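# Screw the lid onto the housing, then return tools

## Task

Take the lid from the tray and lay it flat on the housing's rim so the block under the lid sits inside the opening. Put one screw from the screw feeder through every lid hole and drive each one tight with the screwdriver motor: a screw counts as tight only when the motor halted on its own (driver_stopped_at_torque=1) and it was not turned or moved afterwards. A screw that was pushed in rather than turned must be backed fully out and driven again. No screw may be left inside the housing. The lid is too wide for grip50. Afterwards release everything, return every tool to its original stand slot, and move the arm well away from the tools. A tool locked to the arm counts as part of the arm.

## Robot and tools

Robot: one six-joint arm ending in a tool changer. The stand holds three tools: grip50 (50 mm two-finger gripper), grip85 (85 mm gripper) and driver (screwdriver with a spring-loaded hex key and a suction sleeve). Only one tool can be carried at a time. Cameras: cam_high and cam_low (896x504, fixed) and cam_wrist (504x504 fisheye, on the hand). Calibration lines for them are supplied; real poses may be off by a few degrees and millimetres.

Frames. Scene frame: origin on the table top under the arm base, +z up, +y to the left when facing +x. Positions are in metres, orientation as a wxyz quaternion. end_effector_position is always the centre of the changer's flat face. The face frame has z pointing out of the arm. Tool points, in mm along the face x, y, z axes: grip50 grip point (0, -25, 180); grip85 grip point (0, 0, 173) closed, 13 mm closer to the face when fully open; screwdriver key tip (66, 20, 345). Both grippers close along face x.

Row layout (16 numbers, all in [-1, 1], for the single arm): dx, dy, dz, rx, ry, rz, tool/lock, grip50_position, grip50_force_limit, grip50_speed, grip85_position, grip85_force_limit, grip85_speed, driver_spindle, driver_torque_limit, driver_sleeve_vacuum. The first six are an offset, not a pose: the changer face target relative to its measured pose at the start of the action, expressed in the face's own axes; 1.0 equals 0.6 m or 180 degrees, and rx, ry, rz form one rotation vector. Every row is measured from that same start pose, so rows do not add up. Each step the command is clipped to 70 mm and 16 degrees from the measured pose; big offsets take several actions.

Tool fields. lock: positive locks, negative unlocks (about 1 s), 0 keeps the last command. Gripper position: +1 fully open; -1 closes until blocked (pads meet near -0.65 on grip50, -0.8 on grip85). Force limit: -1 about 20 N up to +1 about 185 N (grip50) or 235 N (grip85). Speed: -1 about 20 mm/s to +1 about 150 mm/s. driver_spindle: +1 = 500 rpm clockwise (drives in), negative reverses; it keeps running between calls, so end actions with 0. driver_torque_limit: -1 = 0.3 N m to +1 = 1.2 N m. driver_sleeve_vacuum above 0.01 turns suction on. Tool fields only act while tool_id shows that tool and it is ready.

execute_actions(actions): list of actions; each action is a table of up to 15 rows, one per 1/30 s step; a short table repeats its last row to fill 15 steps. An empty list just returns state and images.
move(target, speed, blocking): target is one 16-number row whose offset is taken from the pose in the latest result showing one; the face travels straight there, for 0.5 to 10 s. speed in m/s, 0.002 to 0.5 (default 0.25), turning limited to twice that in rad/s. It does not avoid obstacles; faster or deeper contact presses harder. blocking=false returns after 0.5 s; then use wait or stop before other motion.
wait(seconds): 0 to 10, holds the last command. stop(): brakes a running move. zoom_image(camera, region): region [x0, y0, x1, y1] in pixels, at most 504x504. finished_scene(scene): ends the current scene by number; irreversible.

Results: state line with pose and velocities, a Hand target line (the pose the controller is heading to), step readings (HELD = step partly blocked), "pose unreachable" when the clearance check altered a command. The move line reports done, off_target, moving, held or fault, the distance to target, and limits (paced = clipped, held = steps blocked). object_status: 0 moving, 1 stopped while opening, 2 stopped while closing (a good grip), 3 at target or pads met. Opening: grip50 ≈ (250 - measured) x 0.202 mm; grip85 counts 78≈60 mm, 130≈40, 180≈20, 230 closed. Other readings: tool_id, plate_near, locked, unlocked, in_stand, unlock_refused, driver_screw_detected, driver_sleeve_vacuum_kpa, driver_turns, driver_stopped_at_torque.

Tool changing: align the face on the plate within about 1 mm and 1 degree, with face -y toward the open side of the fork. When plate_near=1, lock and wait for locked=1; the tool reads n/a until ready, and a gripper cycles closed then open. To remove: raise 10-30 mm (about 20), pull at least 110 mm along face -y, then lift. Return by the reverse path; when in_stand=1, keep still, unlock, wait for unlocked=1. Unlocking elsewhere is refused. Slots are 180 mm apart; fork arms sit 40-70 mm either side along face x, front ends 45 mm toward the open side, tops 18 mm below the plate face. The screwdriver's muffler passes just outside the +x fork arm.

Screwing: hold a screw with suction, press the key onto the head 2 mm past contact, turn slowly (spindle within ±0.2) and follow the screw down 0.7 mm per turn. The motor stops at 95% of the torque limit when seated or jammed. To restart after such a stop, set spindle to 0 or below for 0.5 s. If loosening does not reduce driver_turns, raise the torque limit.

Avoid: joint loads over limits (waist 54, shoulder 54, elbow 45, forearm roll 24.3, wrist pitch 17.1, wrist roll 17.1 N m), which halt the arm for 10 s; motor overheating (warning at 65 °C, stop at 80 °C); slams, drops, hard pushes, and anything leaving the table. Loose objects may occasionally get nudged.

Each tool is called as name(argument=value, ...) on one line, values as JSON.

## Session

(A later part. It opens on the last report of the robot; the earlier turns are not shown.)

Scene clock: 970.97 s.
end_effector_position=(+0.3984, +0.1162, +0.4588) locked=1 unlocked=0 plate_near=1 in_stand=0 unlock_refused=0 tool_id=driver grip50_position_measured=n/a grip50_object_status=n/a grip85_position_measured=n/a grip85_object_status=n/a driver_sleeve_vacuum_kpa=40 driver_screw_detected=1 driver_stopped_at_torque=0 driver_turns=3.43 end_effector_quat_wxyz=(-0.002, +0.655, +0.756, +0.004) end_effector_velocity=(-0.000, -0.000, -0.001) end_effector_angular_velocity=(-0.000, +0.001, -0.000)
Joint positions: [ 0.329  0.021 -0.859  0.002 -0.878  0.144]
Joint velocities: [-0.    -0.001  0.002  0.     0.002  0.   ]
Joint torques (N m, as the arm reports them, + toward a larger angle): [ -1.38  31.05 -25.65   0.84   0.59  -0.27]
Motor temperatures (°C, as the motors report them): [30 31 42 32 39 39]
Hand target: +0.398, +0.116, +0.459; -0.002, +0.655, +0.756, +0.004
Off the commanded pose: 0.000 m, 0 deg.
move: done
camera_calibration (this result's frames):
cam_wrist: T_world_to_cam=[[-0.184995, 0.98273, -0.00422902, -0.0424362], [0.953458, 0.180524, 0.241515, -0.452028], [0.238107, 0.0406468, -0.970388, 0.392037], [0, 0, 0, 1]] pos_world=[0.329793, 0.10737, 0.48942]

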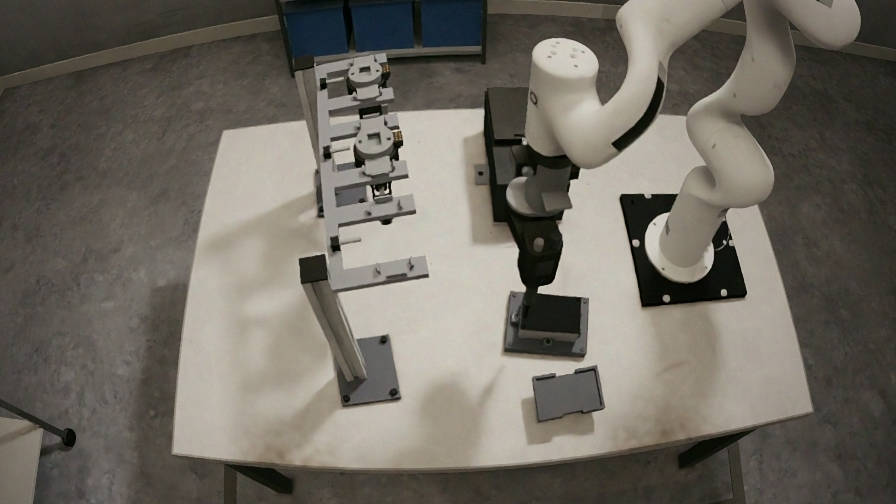

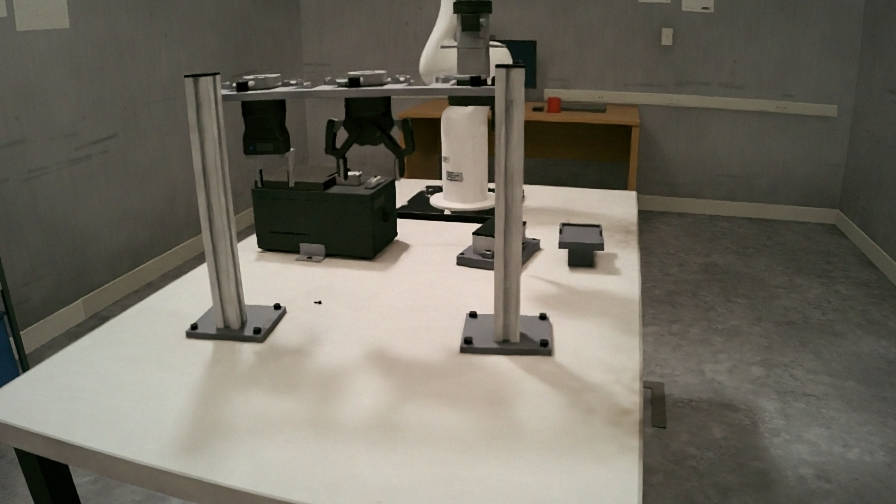

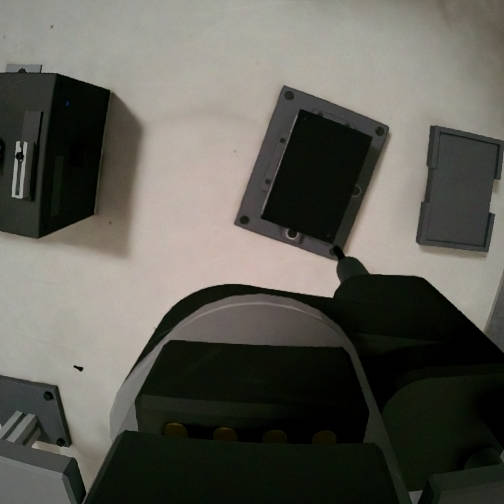

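execute_actions(actions=[[[-0.0017,-0.0072,0.02,0,0,0,0,1,0,0,1,0,0,0,0,1]],[[0,0,0.015,0,0,0,0,1,0,0,1,0,0,0,0,1]]])

zoom_image(camera="cam_wrist", region=[305, 210, 365, 270])

zoom_image(camera="cam_high", region=[500, 270, 560, 330])

Scene clock: 983.00 s.
end_effector_position=(+0.3944, +0.1147, +0.4380) locked=1 unlocked=0 plate_near=1 in_stand=0 unlock_refused=0 tool_id=driver grip50_position_measured=n/a grip50_object_status=n/a grip85_position_measured=n/a grip85_object_status=n/a driver_sleeve_vacuum_kpa=40 driver_screw_detected=1 driver_stopped_at_torque=0 driver_turns=3.43 end_effector_quat_wxyz=(-0.002, +0.655, +0.756, +0.004) end_effector_velocity=(-0.001, +0.000, -0.001) end_effector_angular_velocity=(-0.001, +0.003, +0.000)
Joint positions: [ 0.328  0.011 -0.819  0.002 -0.828  0.143]
Joint velocities: [ 0.001 -0.001  0.002  0.001 -0.001 -0.   ]
Joint torques (N m, as the arm reports them, + toward a larger angle): [ -1.44  32.32 -25.33   0.68   0.6   -0.32]
Motor temperatures (°C, as the motors report them): [30 31 42 32 39 39]
Hand target: +0.394, +0.115, +0.438; -0.002, +0.655, +0.756, +0.004
Off the commanded pose: 0.000 m, 0 deg.
Step readings (end_effector_position; steps 1 to 15: 1st action; 16 to 30: 2nd action):
0: (+0.3983, +0.1161, +0.4585)
1: (+0.3983, +0.1161, +0.4585)
2: (+0.3981, +0.1161, +0.4577)
4: (+0.3963, +0.1154, +0.4522)
8: (+0.3940, +0.1146, +0.4469)
15: (+0.3944, +0.1147, +0.4469)
16: (+0.3943, +0.1147, +0.4469)
17: (+0.3944, +0.1147, +0.4462)
19: (+0.3946, +0.1147, +0.4419)
23: (+0.3941, +0.1146, +0.4380)
30: end_effector_position above
camera_calibration (this result's frames):
cam_wrist: T_world_to_cam=[[-0.184914, 0.982746, -0.00422949, -0.0418674], [0.95336, 0.180427, 0.241973, -0.443096], [0.238561, 0.0407121, -0.970274, 0.372602], [0, 0, 0, 1]] pos_world=[0.3258, 0.105922, 0.468566]

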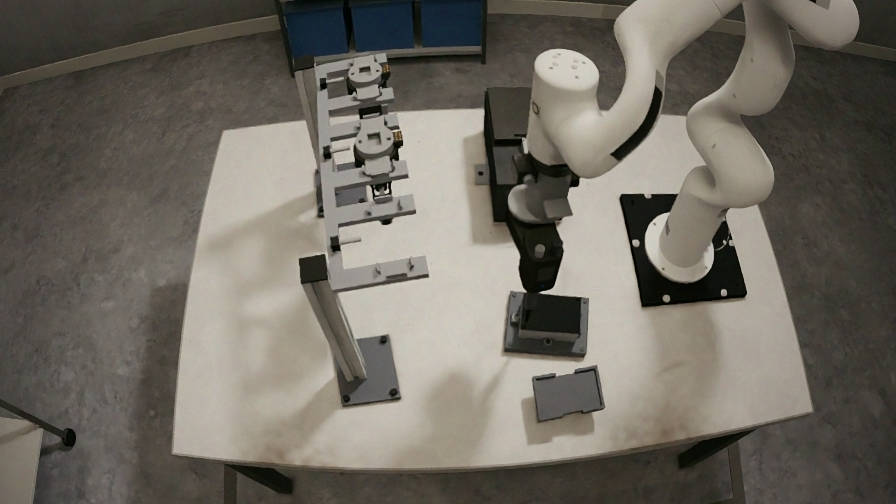

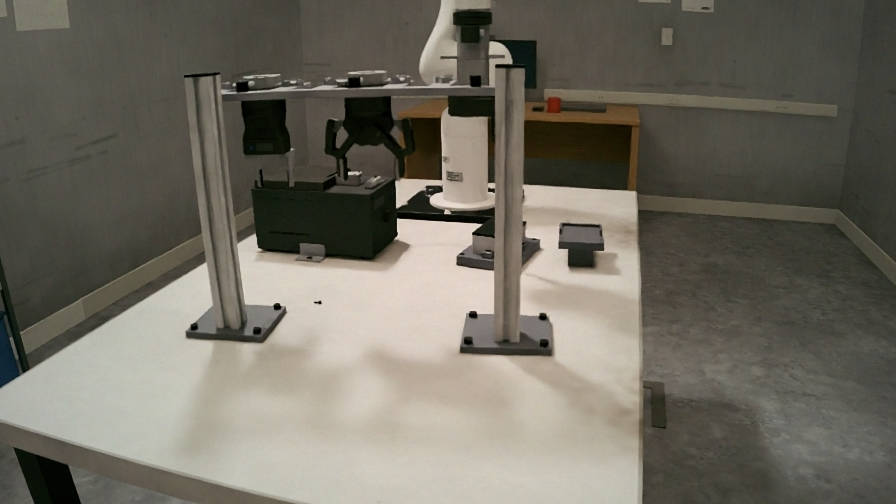

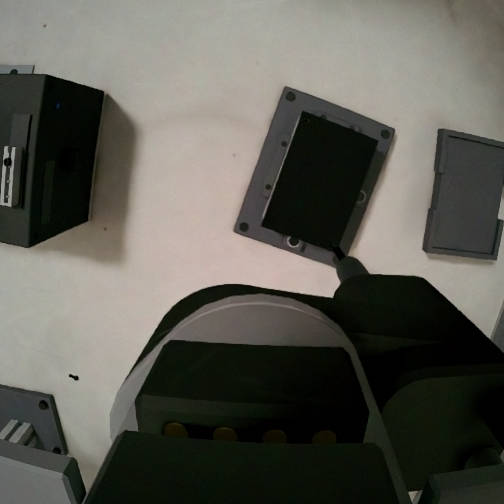

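Region (305, 210, 365, 270) of cam_wrist's 504x504 image, scaled by 8.400, with more detail than that image has.

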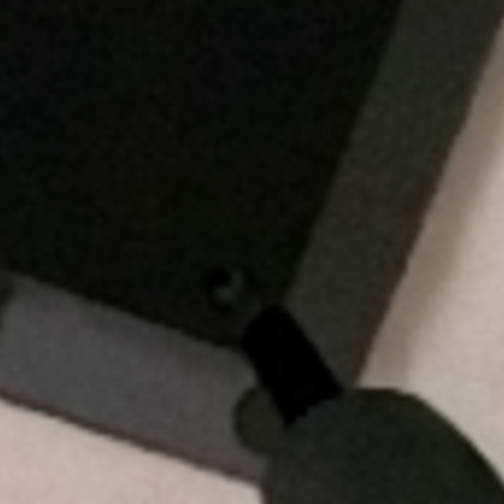

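Region (500, 270, 560, 330) of cam_high's 896x504 image, scaled by 8.400, with more detail than that image has.

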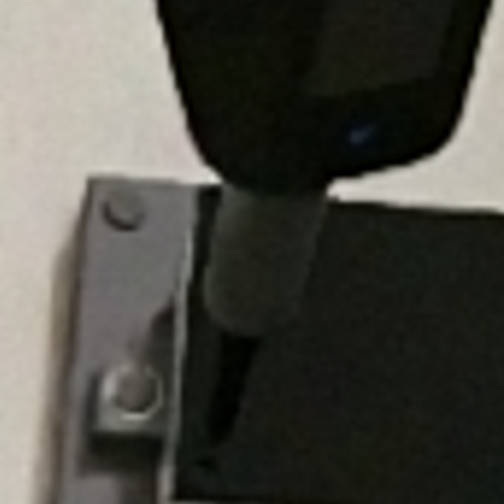

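execute_actions(actions=[[[-0.0006,0.0004,0.01,0,0,0,0,1,0,0,1,0,0,0,0,1]],[[0,0,0.007,0,0,0,0,1,0,0,1,0,0,0,0,1]]])

zoom_image(camera="cam_wrist", region=[315, 225, 355, 265])

zoom_image(camera="cam_high", region=[510, 290, 550, 330])

Scene clock: 1021.87 s.
end_effector_position=(+0.3948, +0.1145, +0.4279) locked=1 unlocked=0 plate_near=1 in_stand=0 unlock_refused=0 tool_id=driver grip50_position_measured=n/a grip50_object_status=n/a grip85_position_measured=n/a grip85_object_status=n/a driver_sleeve_vacuum_kpa=40 driver_screw_detected=1 driver_stopped_at_torque=0 driver_turns=3.43 end_effector_quat_wxyz=(-0.001, +0.655, +0.756, +0.004) end_effector_velocity=(-0.001, +0.000, -0.000) end_effector_angular_velocity=(-0.000, +0.002, +0.001)
Joint positions: [ 0.327 -0.001 -0.807  0.002 -0.803  0.142]
Joint velocities: [ 0.     0.     0.001  0.    -0.002 -0.   ]
Joint torques (N m, as the arm reports them, + toward a larger angle): [ -1.5   32.23 -25.17   0.96   0.44  -0.19]
Motor temperatures (°C, as the motors report them): [30 31 42 32 39 39]
Hand target: +0.395, +0.114, +0.428; -0.002, +0.655, +0.756, +0.004
Off the commanded pose: 0.000 m, 0 deg.
Step readings (end_effector_position; steps 1 to 15: 1st action; 16 to 30: 2nd action):
0: (+0.3944, +0.1147, +0.4379)
1: (+0.3944, +0.1147, +0.4379)
2: (+0.3945, +0.1147, +0.4374)
4: (+0.3947, +0.1146, +0.4345)
8: (+0.3945, +0.1144, +0.4321)
15: (+0.3947, +0.1145, +0.4321)
16: (+0.3947, +0.1144, +0.4320)
17: (+0.3948, +0.1145, +0.4316)
19: (+0.3948, +0.1145, +0.4296)
23: (+0.3946, +0.1144, +0.4279)
30: end_effector_position above
camera_calibration (this result's frames):
cam_wrist: T_world_to_cam=[[-0.184881, 0.982752, -0.00423666, -0.0416169], [0.95332, 0.180388, 0.242159, -0.441], [0.238746, 0.0407315, -0.970227, 0.362625], [0, 0, 0, 1]] pos_world=[0.326145, 0.10568, 0.458444]

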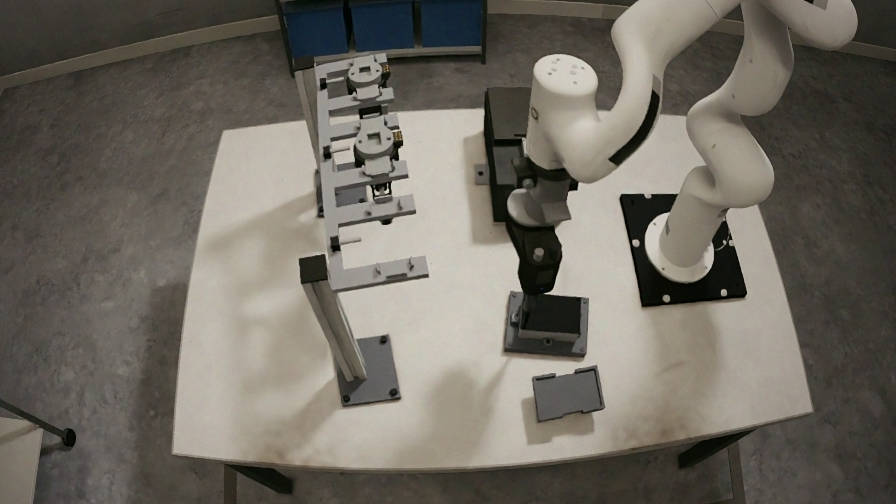

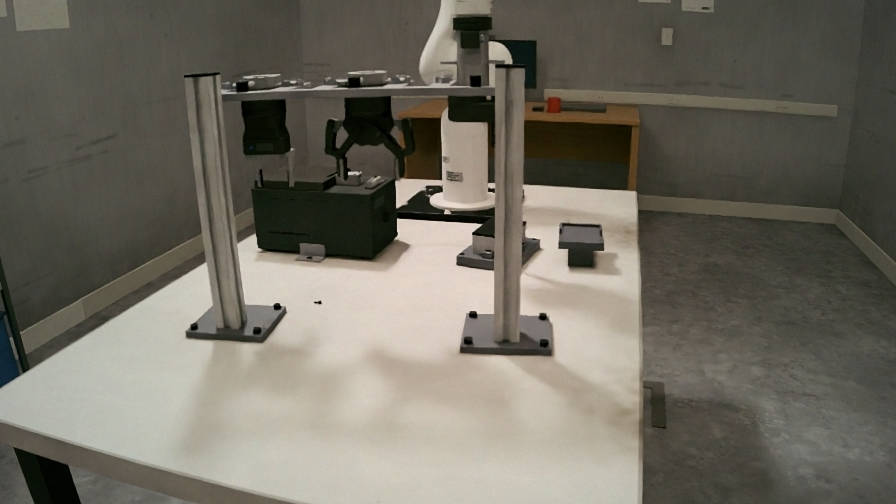

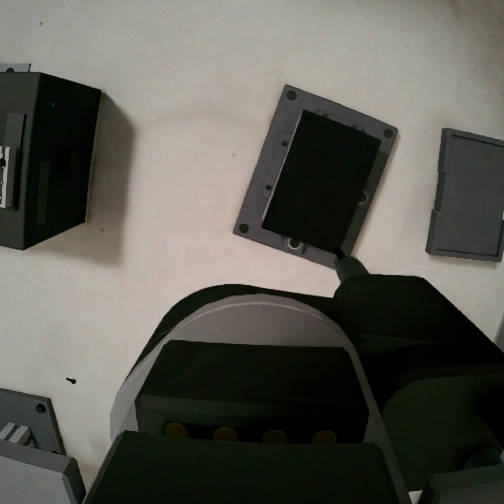

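Region (315, 225, 355, 265) of cam_wrist's 504x504 image, scaled by 12.600, with more detail than that image has.

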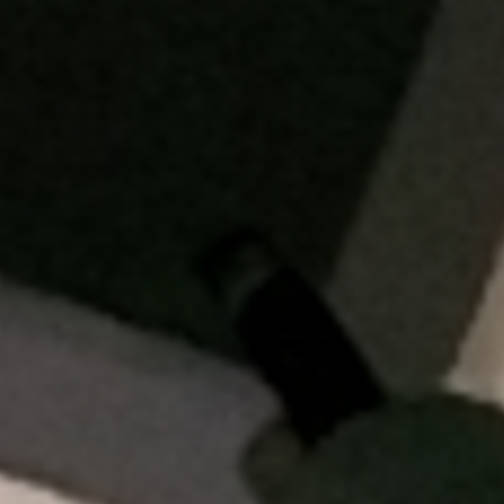

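Region (510, 290, 550, 330) of cam_high's 896x504 image, scaled by 12.600, with more detail than that image has.

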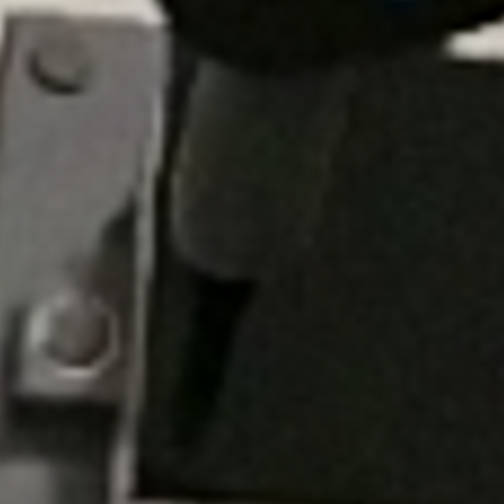

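execute_actions(actions=[[[0,0,0.005,0,0,0,0,1,0,0,1,0,0,0,0,1]],[[0,0,0.005,0,0,0,0,1,0,0,1,0,0,0,0,1]],[[0,0,0.004,0,0,0,0,1,0,0,1,0,0,0,0,1]],[[0,0,0.004,0,0,0,0,1,0,0,1,0,0,0,0,1]]])

zoom_image(camera="cam_wrist", region=[315, 225, 355, 265])

zoom_image(camera="cam_high", region=[510, 290, 550, 330])

Scene clock: 1032.47 s.
end_effector_position=(+0.3949, +0.1146, +0.4173) locked=1 unlocked=0 plate_near=1 in_stand=0 unlock_refused=0 tool_id=driver grip50_position_measured=n/a grip50_object_status=n/a grip85_position_measured=n/a grip85_object_status=n/a driver_sleeve_vacuum_kpa=39 driver_screw_detected=1 driver_stopped_at_torque=0 driver_turns=3.43 end_effector_quat_wxyz=(-0.001, +0.655, +0.756, +0.005) end_effector_velocity=(+0.000, +0.000, -0.001) end_effector_angular_velocity=(+0.000, -0.001, +0.001)
Joint positions: [ 0.327 -0.013 -0.794  0.002 -0.776  0.143]
Joint velocities: [ 0.    -0.001  0.001  0.     0.003 -0.001]
Joint torques (N m, as the arm reports them, + toward a larger angle): [ -0.55  29.37 -23.21   0.9   -0.04  -0.34]
Motor temperatures (°C, as the motors report them): [30 31 42 32 39 39]
Hand target: +0.395, +0.115, +0.417; -0.001, +0.655, +0.756, +0.004
Off the commanded pose: 0.000 m, 0 deg.
Step readings (end_effector_position; steps 1 to 15: 1st action; 16 to 30: 2nd action; 31 to 45: 3rd action; 46 to 60: 4th action):
0: (+0.3948, +0.1145, +0.4279)
1: (+0.3948, +0.1145, +0.4279)
2: (+0.3948, +0.1145, +0.4276)
4: (+0.3948, +0.1145, +0.4261)
8: (+0.3947, +0.1145, +0.4249)
15: (+0.3948, +0.1145, +0.4249)
16: (+0.3948, +0.1145, +0.4249)
17: (+0.3948, +0.1145, +0.4246)
19: (+0.3949, +0.1145, +0.4232)
23: (+0.3948, +0.1145, +0.4220)
30: (+0.3948, +0.1145, +0.4220)
31: (+0.3948, +0.1145, +0.4220)
32: (+0.3949, +0.1145, +0.4217)
34: (+0.3949, +0.1146, +0.4205)
38: (+0.3948, +0.1145, +0.4196)
45: (+0.3948, +0.1145, +0.4196)
46: (+0.3948, +0.1145, +0.4196)
47: (+0.3949, +0.1146, +0.4193)
49: (+0.3949, +0.1146, +0.4182)
53: (+0.3950, +0.1146, +0.4175)
60: end_effector_position above
camera_calibration (this result's frames):
cam_wrist: T_world_to_cam=[[-0.184792, 0.982769, -0.0042049, -0.0417784], [0.953171, 0.180266, 0.242836, -0.438818], [0.239409, 0.0408662, -0.970058, 0.351943], [0, 0, 0, 1]] pos_world=[0.32629, 0.10578, 0.44779]

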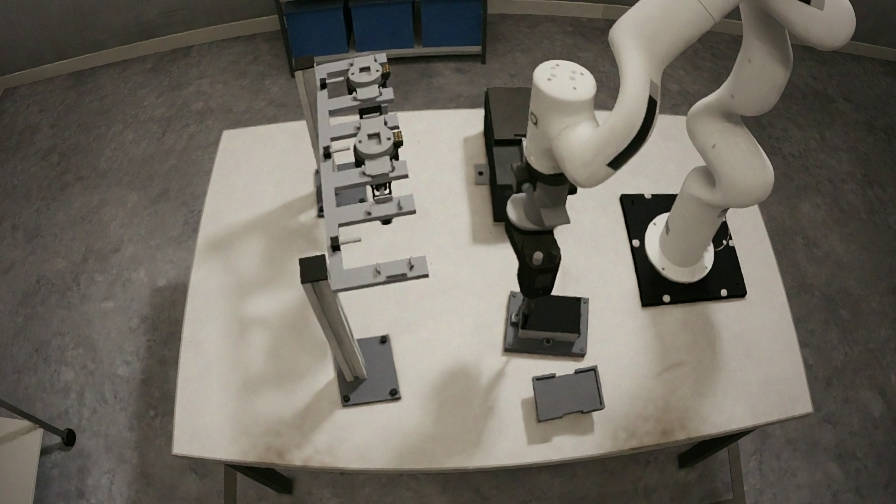

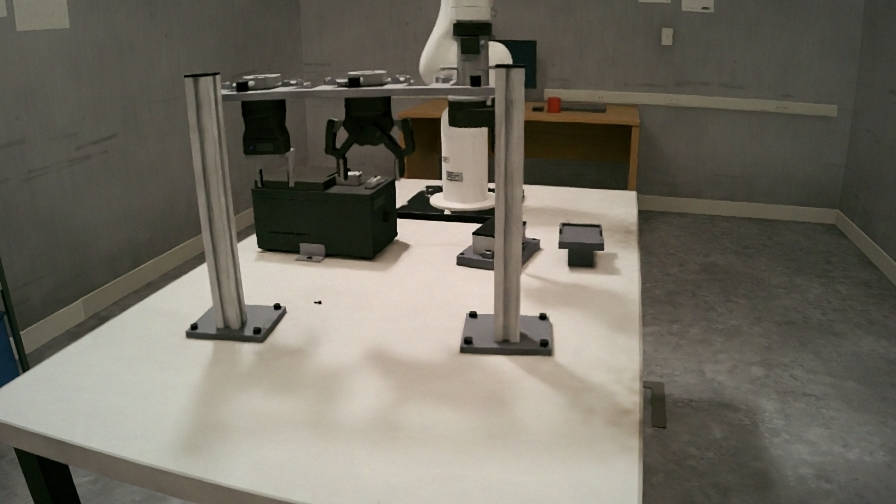

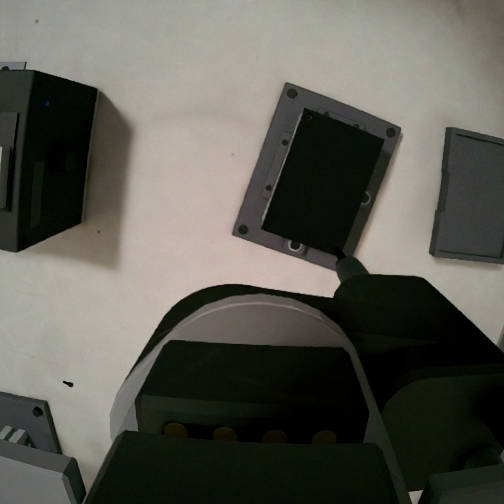

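Region (315, 225, 355, 265) of cam_wrist's 504x504 image, scaled by 12.600, with more detail than that image has.

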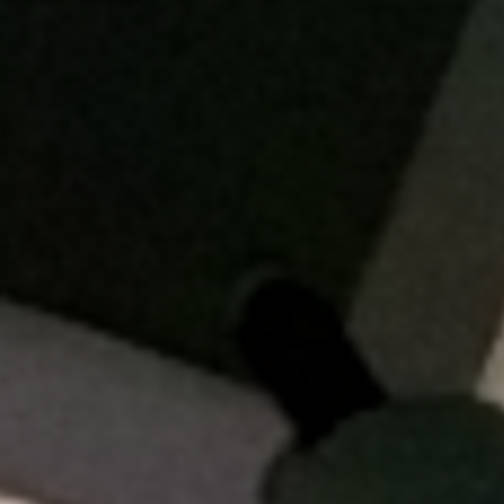

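Region (510, 290, 550, 330) of cam_high's 896x504 image, scaled by 12.600, with more detail than that image has.

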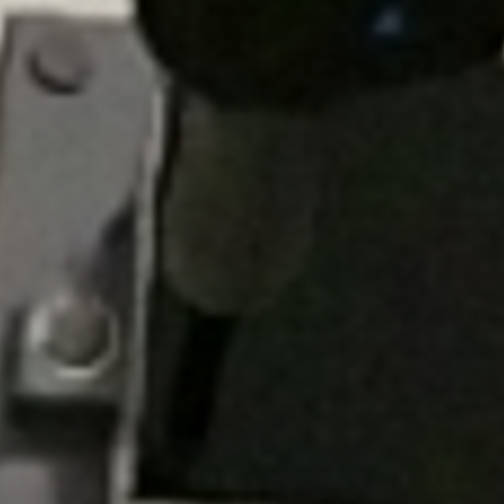

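execute_actions(actions=[[[0,0,0,0,0,0,0,1,0,0,1,0,0,0.2,0,1]],[[0,0,0,0,0,0,0,1,0,0,1,0,0,0.2,0,1]],[[0,0,0.001,0,0,0,0,1,0,0,1,0,0,0.2,0,1]],[[0,0,0.001,0,0,0,0,1,0,0,1,0,0,0.2,0,1]],[[0,0,0,0,0,0,0,1,0,0,1,0,0,0,0,1]]])

zoom_image(camera="cam_wrist", region=[315, 225, 355, 265])

Scene clock: 1052.73 s.
end_effector_position=(+0.3949, +0.1146, +0.4161) locked=1 unlocked=0 plate_near=1 in_stand=0 unlock_refused=0 tool_id=driver grip50_position_measured=n/a grip50_object_status=n/a grip85_position_measured=n/a grip85_object_status=n/a driver_sleeve_vacuum_kpa=40 driver_screw_detected=1 driver_stopped_at_torque=0 driver_turns=6.71 end_effector_quat_wxyz=(-0.001, +0.655, +0.756, +0.005) end_effector_velocity=(-0.000, +0.000, +0.000) end_effector_angular_velocity=(-0.000, +0.001, -0.000)
Joint positions: [ 0.327 -0.015 -0.792  0.002 -0.773  0.143]
Joint velocities: [ 0.     0.    -0.     0.    -0.002  0.   ]
Joint torques (N m, as the arm reports them, + toward a larger angle): [ -1.58  29.9  -22.73   1.13  -0.14  -0.39]
Motor temperatures (°C, as the motors report them): [30 31 42 32 39 39]
Hand target: +0.395, +0.115, +0.416; -0.001, +0.655, +0.756, +0.005
Off the commanded pose: 0.000 m, 0 deg.
Step readings (end_effector_position; steps 1 to 15: 1st action; 16 to 30: 2nd action; 31 to 45: 3rd action; 46 to 60: 4th action; 61 to 75: 5th action):
0: (+0.3948, +0.1146, +0.4172)
1: (+0.3948, +0.1146, +0.4172)
2: (+0.3948, +0.1146, +0.4172)
4: (+0.3949, +0.1146, +0.4172)
8: (+0.3949, +0.1146, +0.4173)
15: (+0.3949, +0.1146, +0.4173)
16: (+0.3949, +0.1146, +0.4173)
17: (+0.3949, +0.1146, +0.4173)
19: (+0.3949, +0.1146, +0.4173)
23: (+0.3949, +0.1146, +0.4173)
30: (+0.3949, +0.1146, +0.4173)
31: (+0.3949, +0.1146, +0.4173)
32: (+0.3949, +0.1146, +0.4172)
34: (+0.3949, +0.1146, +0.4169)
38: (+0.3949, +0.1146, +0.4167)
45: (+0.3949, +0.1146, +0.4167)
46: (+0.3949, +0.1146, +0.4167)
47: (+0.3949, +0.1146, +0.4166)
49: (+0.3949, +0.1146, +0.4163)
53: (+0.3949, +0.1146, +0.4161)
60: (+0.3949, +0.1146, +0.4161)
61: (+0.3949, +0.1146, +0.4161)
62: (+0.3949, +0.1146, +0.4161)
64: (+0.3949, +0.1146, +0.4161)
68: (+0.3949, +0.1146, +0.4161)
75: end_effector_position above
camera_calibration (this result's frames):
cam_wrist: T_world_to_cam=[[-0.184793, 0.982768, -0.00424778, -0.0417588], [0.953206, 0.180284, 0.242687, -0.438446], [0.239271, 0.040798, -0.970095, 0.350829], [0, 0, 0, 1]] pos_world=[0.326269, 0.105771, 0.446566]

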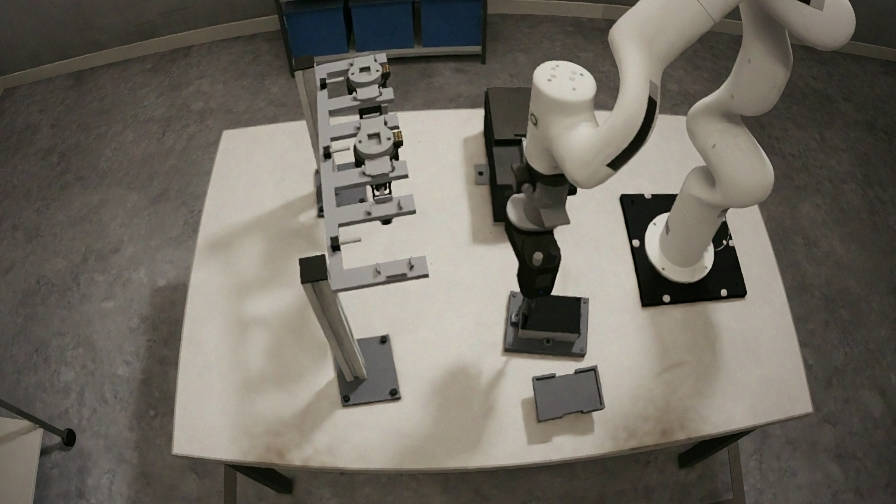

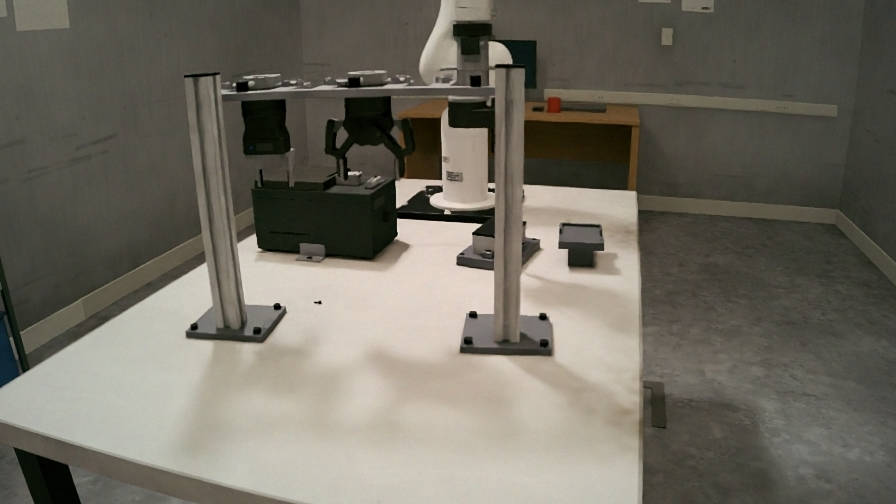

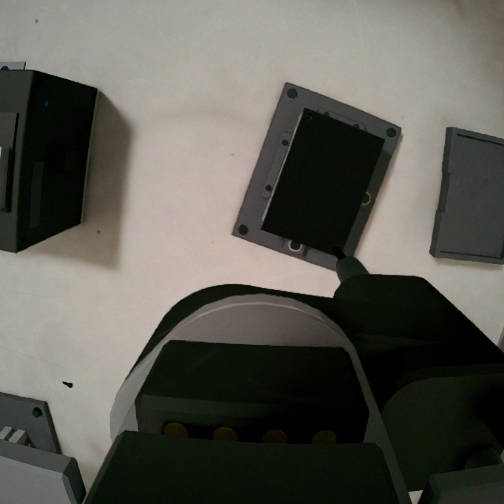

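Region (315, 225, 355, 265) of cam_wrist's 504x504 image, scaled by 12.600, with more detail than that image has.

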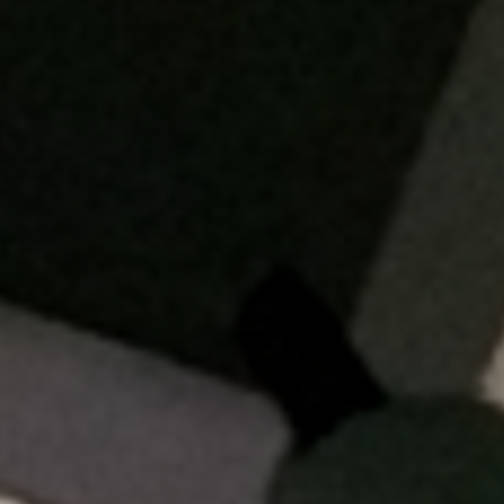

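execute_actions(actions=[[[0,0,0.001,0,0,0,0,1,0,0,1,0,0,0.2,0,1]],[[0,0,0.001,0,0,0,0,1,0,0,1,0,0,0.2,0,1]],[[0,0,0.001,0,0,0,0,1,0,0,1,0,0,0.2,0,1]],[[0,0,0.001,0,0,0,0,1,0,0,1,0,0,0.2,0,1]],[[0,0,0,0,0,0,0,1,0,0,1,0,0,0,0,1]]])

zoom_image(camera="cam_wrist", region=[315, 225, 355, 265])

Scene clock: 1064.97 s.
end_effector_position=(+0.3950, +0.1146, +0.4137) locked=1 unlocked=0 plate_near=1 in_stand=0 unlock_refused=0 tool_id=driver grip50_position_measured=n/a grip50_object_status=n/a grip85_position_measured=n/a grip85_object_status=n/a driver_sleeve_vacuum_kpa=40 driver_screw_detected=1 driver_stopped_at_torque=1 driver_turns=9.87 end_effector_quat_wxyz=(-0.001, +0.655, +0.756, +0.005) end_effector_velocity=(-0.000, -0.000, -0.000) end_effector_angular_velocity=(-0.000, +0.002, +0.000)
Joint positions: [ 0.327 -0.018 -0.789  0.002 -0.767  0.142]
Joint velocities: [ 0.    -0.     0.001  0.001 -0.002 -0.001]
Joint torques (N m, as the arm reports them, + toward a larger angle): [ -0.46  30.03 -23.07   0.95  -0.13  -0.44]
Motor temperatures (°C, as the motors report them): [30 31 42 32 39 39]
Hand target: +0.395, +0.115, +0.414; -0.001, +0.654, +0.756, +0.005
Off the commanded pose: 0.000 m, 0 deg.
Step readings (end_effector_position; steps 1 to 15: 1st action; 16 to 30: 2nd action; 31 to 45: 3rd action; 46 to 60: 4th action; 61 to 75: 5th action):
0: (+0.3949, +0.1146, +0.4161)
1: (+0.3949, +0.1146, +0.4161)
2: (+0.3949, +0.1146, +0.4160)
4: (+0.3949, +0.1146, +0.4157)
8: (+0.3949, +0.1146, +0.4155)
15: (+0.3949, +0.1146, +0.4155)
16: (+0.3949, +0.1146, +0.4155)
17: (+0.3949, +0.1146, +0.4154)
19: (+0.3949, +0.1146, +0.4151)
23: (+0.3949, +0.1146, +0.4149)
30: (+0.3949, +0.1146, +0.4149)
31: (+0.3949, +0.1146, +0.4149)
32: (+0.3949, +0.1146, +0.4148)
34: (+0.3949, +0.1146, +0.4145)
38: (+0.3949, +0.1146, +0.4143)
45: (+0.3949, +0.1146, +0.4143)
46: (+0.3949, +0.1146, +0.4143)
47: (+0.3949, +0.1146, +0.4142)
49: (+0.3949, +0.1146, +0.4139)
53: (+0.3949, +0.1146, +0.4137)
60: (+0.3950, +0.1146, +0.4137)
61: (+0.3949, +0.1146, +0.4137)
62: (+0.3949, +0.1146, +0.4137)
64: (+0.3949, +0.1146, +0.4137)
68: (+0.3949, +0.1146, +0.4137)
75: end_effector_position above
camera_calibration (this result's frames):
cam_wrist: T_world_to_cam=[[-0.18551, 0.982633, -0.00432398, -0.0414698], [0.953023, 0.180989, 0.242878, -0.438], [0.239443, 0.0409354, -0.970047, 0.348408], [0, 0, 0, 1]] pos_world=[0.326307, 0.10576, 0.444173]

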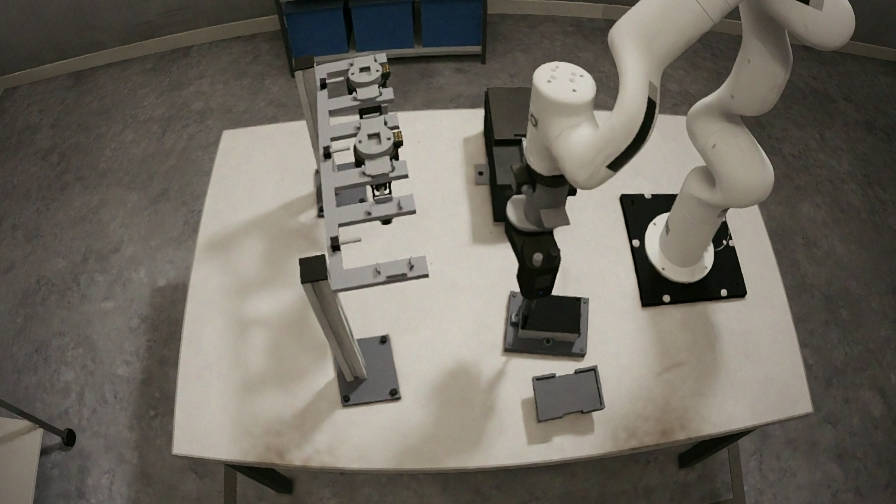

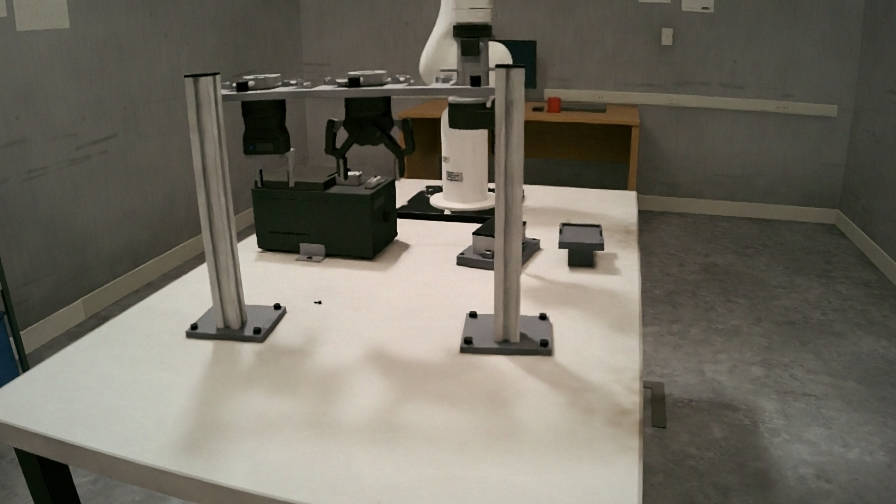

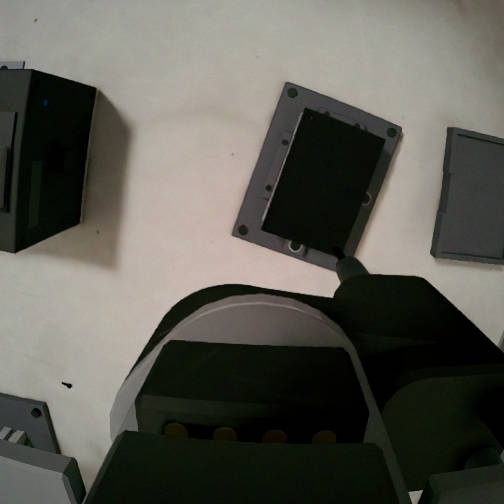

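Region (315, 225, 355, 265) of cam_wrist's 504x504 image, scaled by 12.600, with more detail than that image has.

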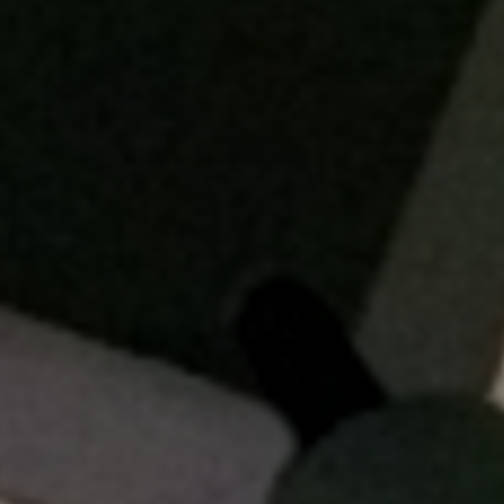

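execute_actions(actions=[[[0,0,0,0,0,0,0,1,0,0,1,0,0,0,0,-1]],[[0,0,-0.01,0,0,0,0,1,0,0,1,0,0,0,0,-1]],[[0,0,-0.04,0,0,0,0,1,0,0,1,0,0,0,0,-1]]])

zoom_image(camera="cam_wrist", region=[305, 210, 365, 270])

zoom_image(camera="cam_low", region=[460, 200, 540, 260])

Scene clock: 1078.33 s.
end_effector_position=(+0.3947, +0.1144, +0.4433) locked=1 unlocked=0 plate_near=1 in_stand=0 unlock_refused=0 tool_id=driver grip50_position_measured=n/a grip50_object_status=n/a grip85_position_measured=n/a grip85_object_status=n/a driver_sleeve_vacuum_kpa=0 driver_screw_detected=0 driver_stopped_at_torque=1 driver_turns=9.87 end_effector_quat_wxyz=(-0.002, +0.654, +0.756, +0.004) end_effector_velocity=(+0.001, +0.001, +0.001) end_effector_angular_velocity=(+0.001, -0.002, -0.000)
Joint positions: [ 0.327  0.017 -0.827  0.002 -0.84   0.142]
Joint velocities: [ 0.001  0.001 -0.003  0.001 -0.001  0.   ]
Joint torques (N m, as the arm reports them, + toward a larger angle): [ -1.95  31.53 -25.53   0.76   0.63  -0.34]
Motor temperatures (°C, as the motors report them): [30 31 42 32 39 39]
Hand target: +0.395, +0.114, +0.444; -0.001, +0.654, +0.756, +0.004
Off the commanded pose: 0.000 m, 0 deg.
Step readings (end_effector_position; steps 1 to 15: 1st action; 16 to 30: 2nd action; 31 to 45: 3rd action):
0: (+0.3950, +0.1146, +0.4137)
1: (+0.3950, +0.1146, +0.4137)
2: (+0.3950, +0.1146, +0.4137)
4: (+0.3950, +0.1146, +0.4137)
8: (+0.3950, +0.1146, +0.4137)
15: (+0.3950, +0.1146, +0.4137)
16: (+0.3950, +0.1146, +0.4137)
17: (+0.3949, +0.1146, +0.4142)
19: (+0.3948, +0.1146, +0.4171)
23: (+0.3946, +0.1145, +0.4192)
30: (+0.3948, +0.1146, +0.4196)
31: (+0.3949, +0.1146, +0.4196)
32: (+0.3948, +0.1145, +0.4206)
34: (+0.3940, +0.1142, +0.4306)
38: (+0.3954, +0.1146, +0.4434)
45: end_effector_position above
camera_calibration (this result's frames):
cam_wrist: T_world_to_cam=[[-0.18567, 0.982603, -0.00433205, -0.0410909], [0.953237, 0.181188, 0.241887, -0.444545], [0.238464, 0.0407818, -0.970295, 0.37775], [0, 0, 0, 1]] pos_world=[0.326048, 0.105517, 0.47388]

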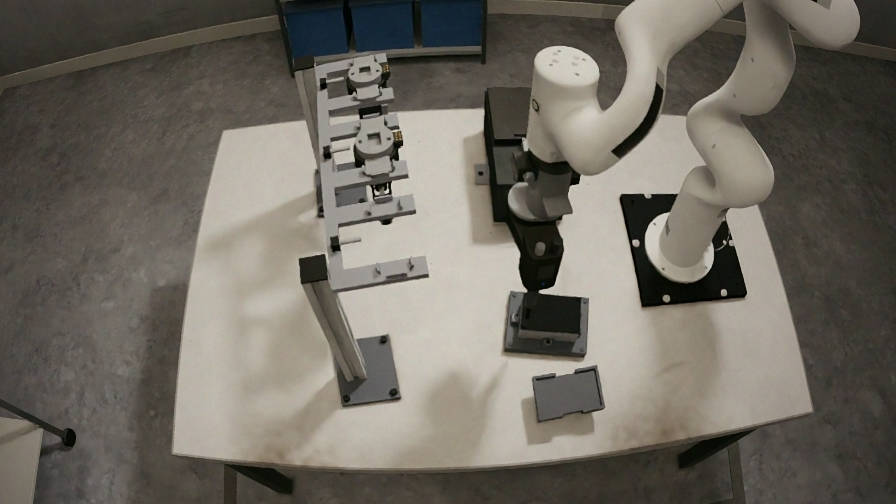

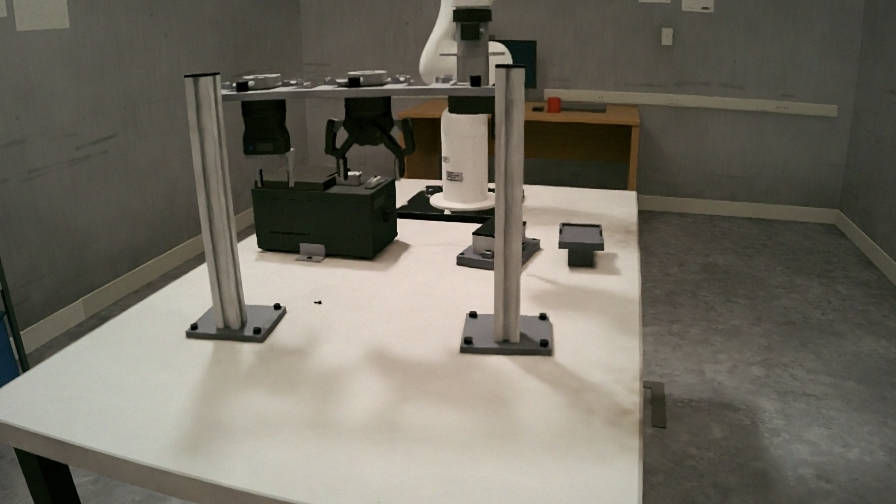

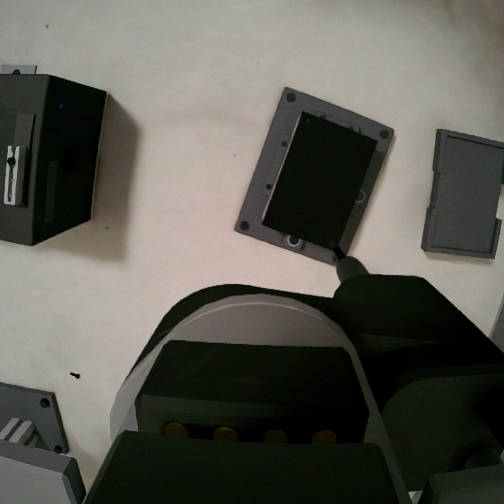

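Region (305, 210, 365, 270) of cam_wrist's 504x504 image, scaled by 8.400, with more detail than that image has.

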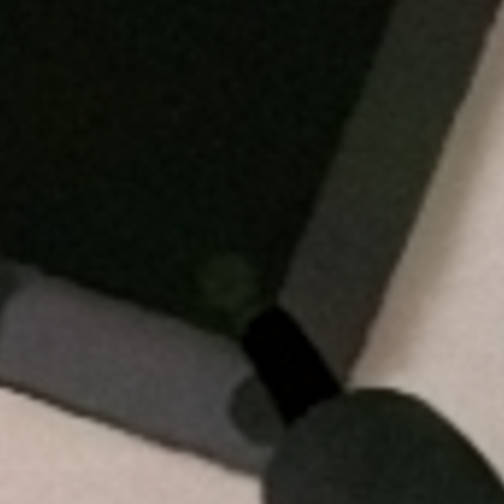

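Region (460, 200, 540, 260) of cam_low's 896x504 image, scaled by 6.300, with more detail than that image has; it fills the top 378 rows of this view, and the rest is white.

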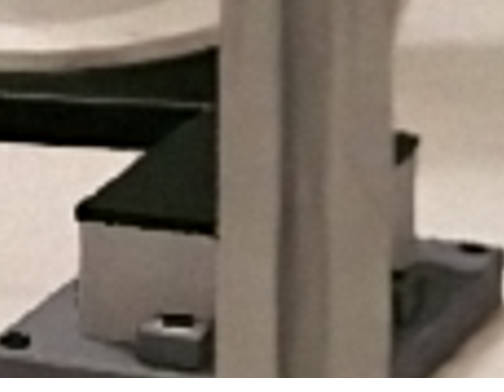

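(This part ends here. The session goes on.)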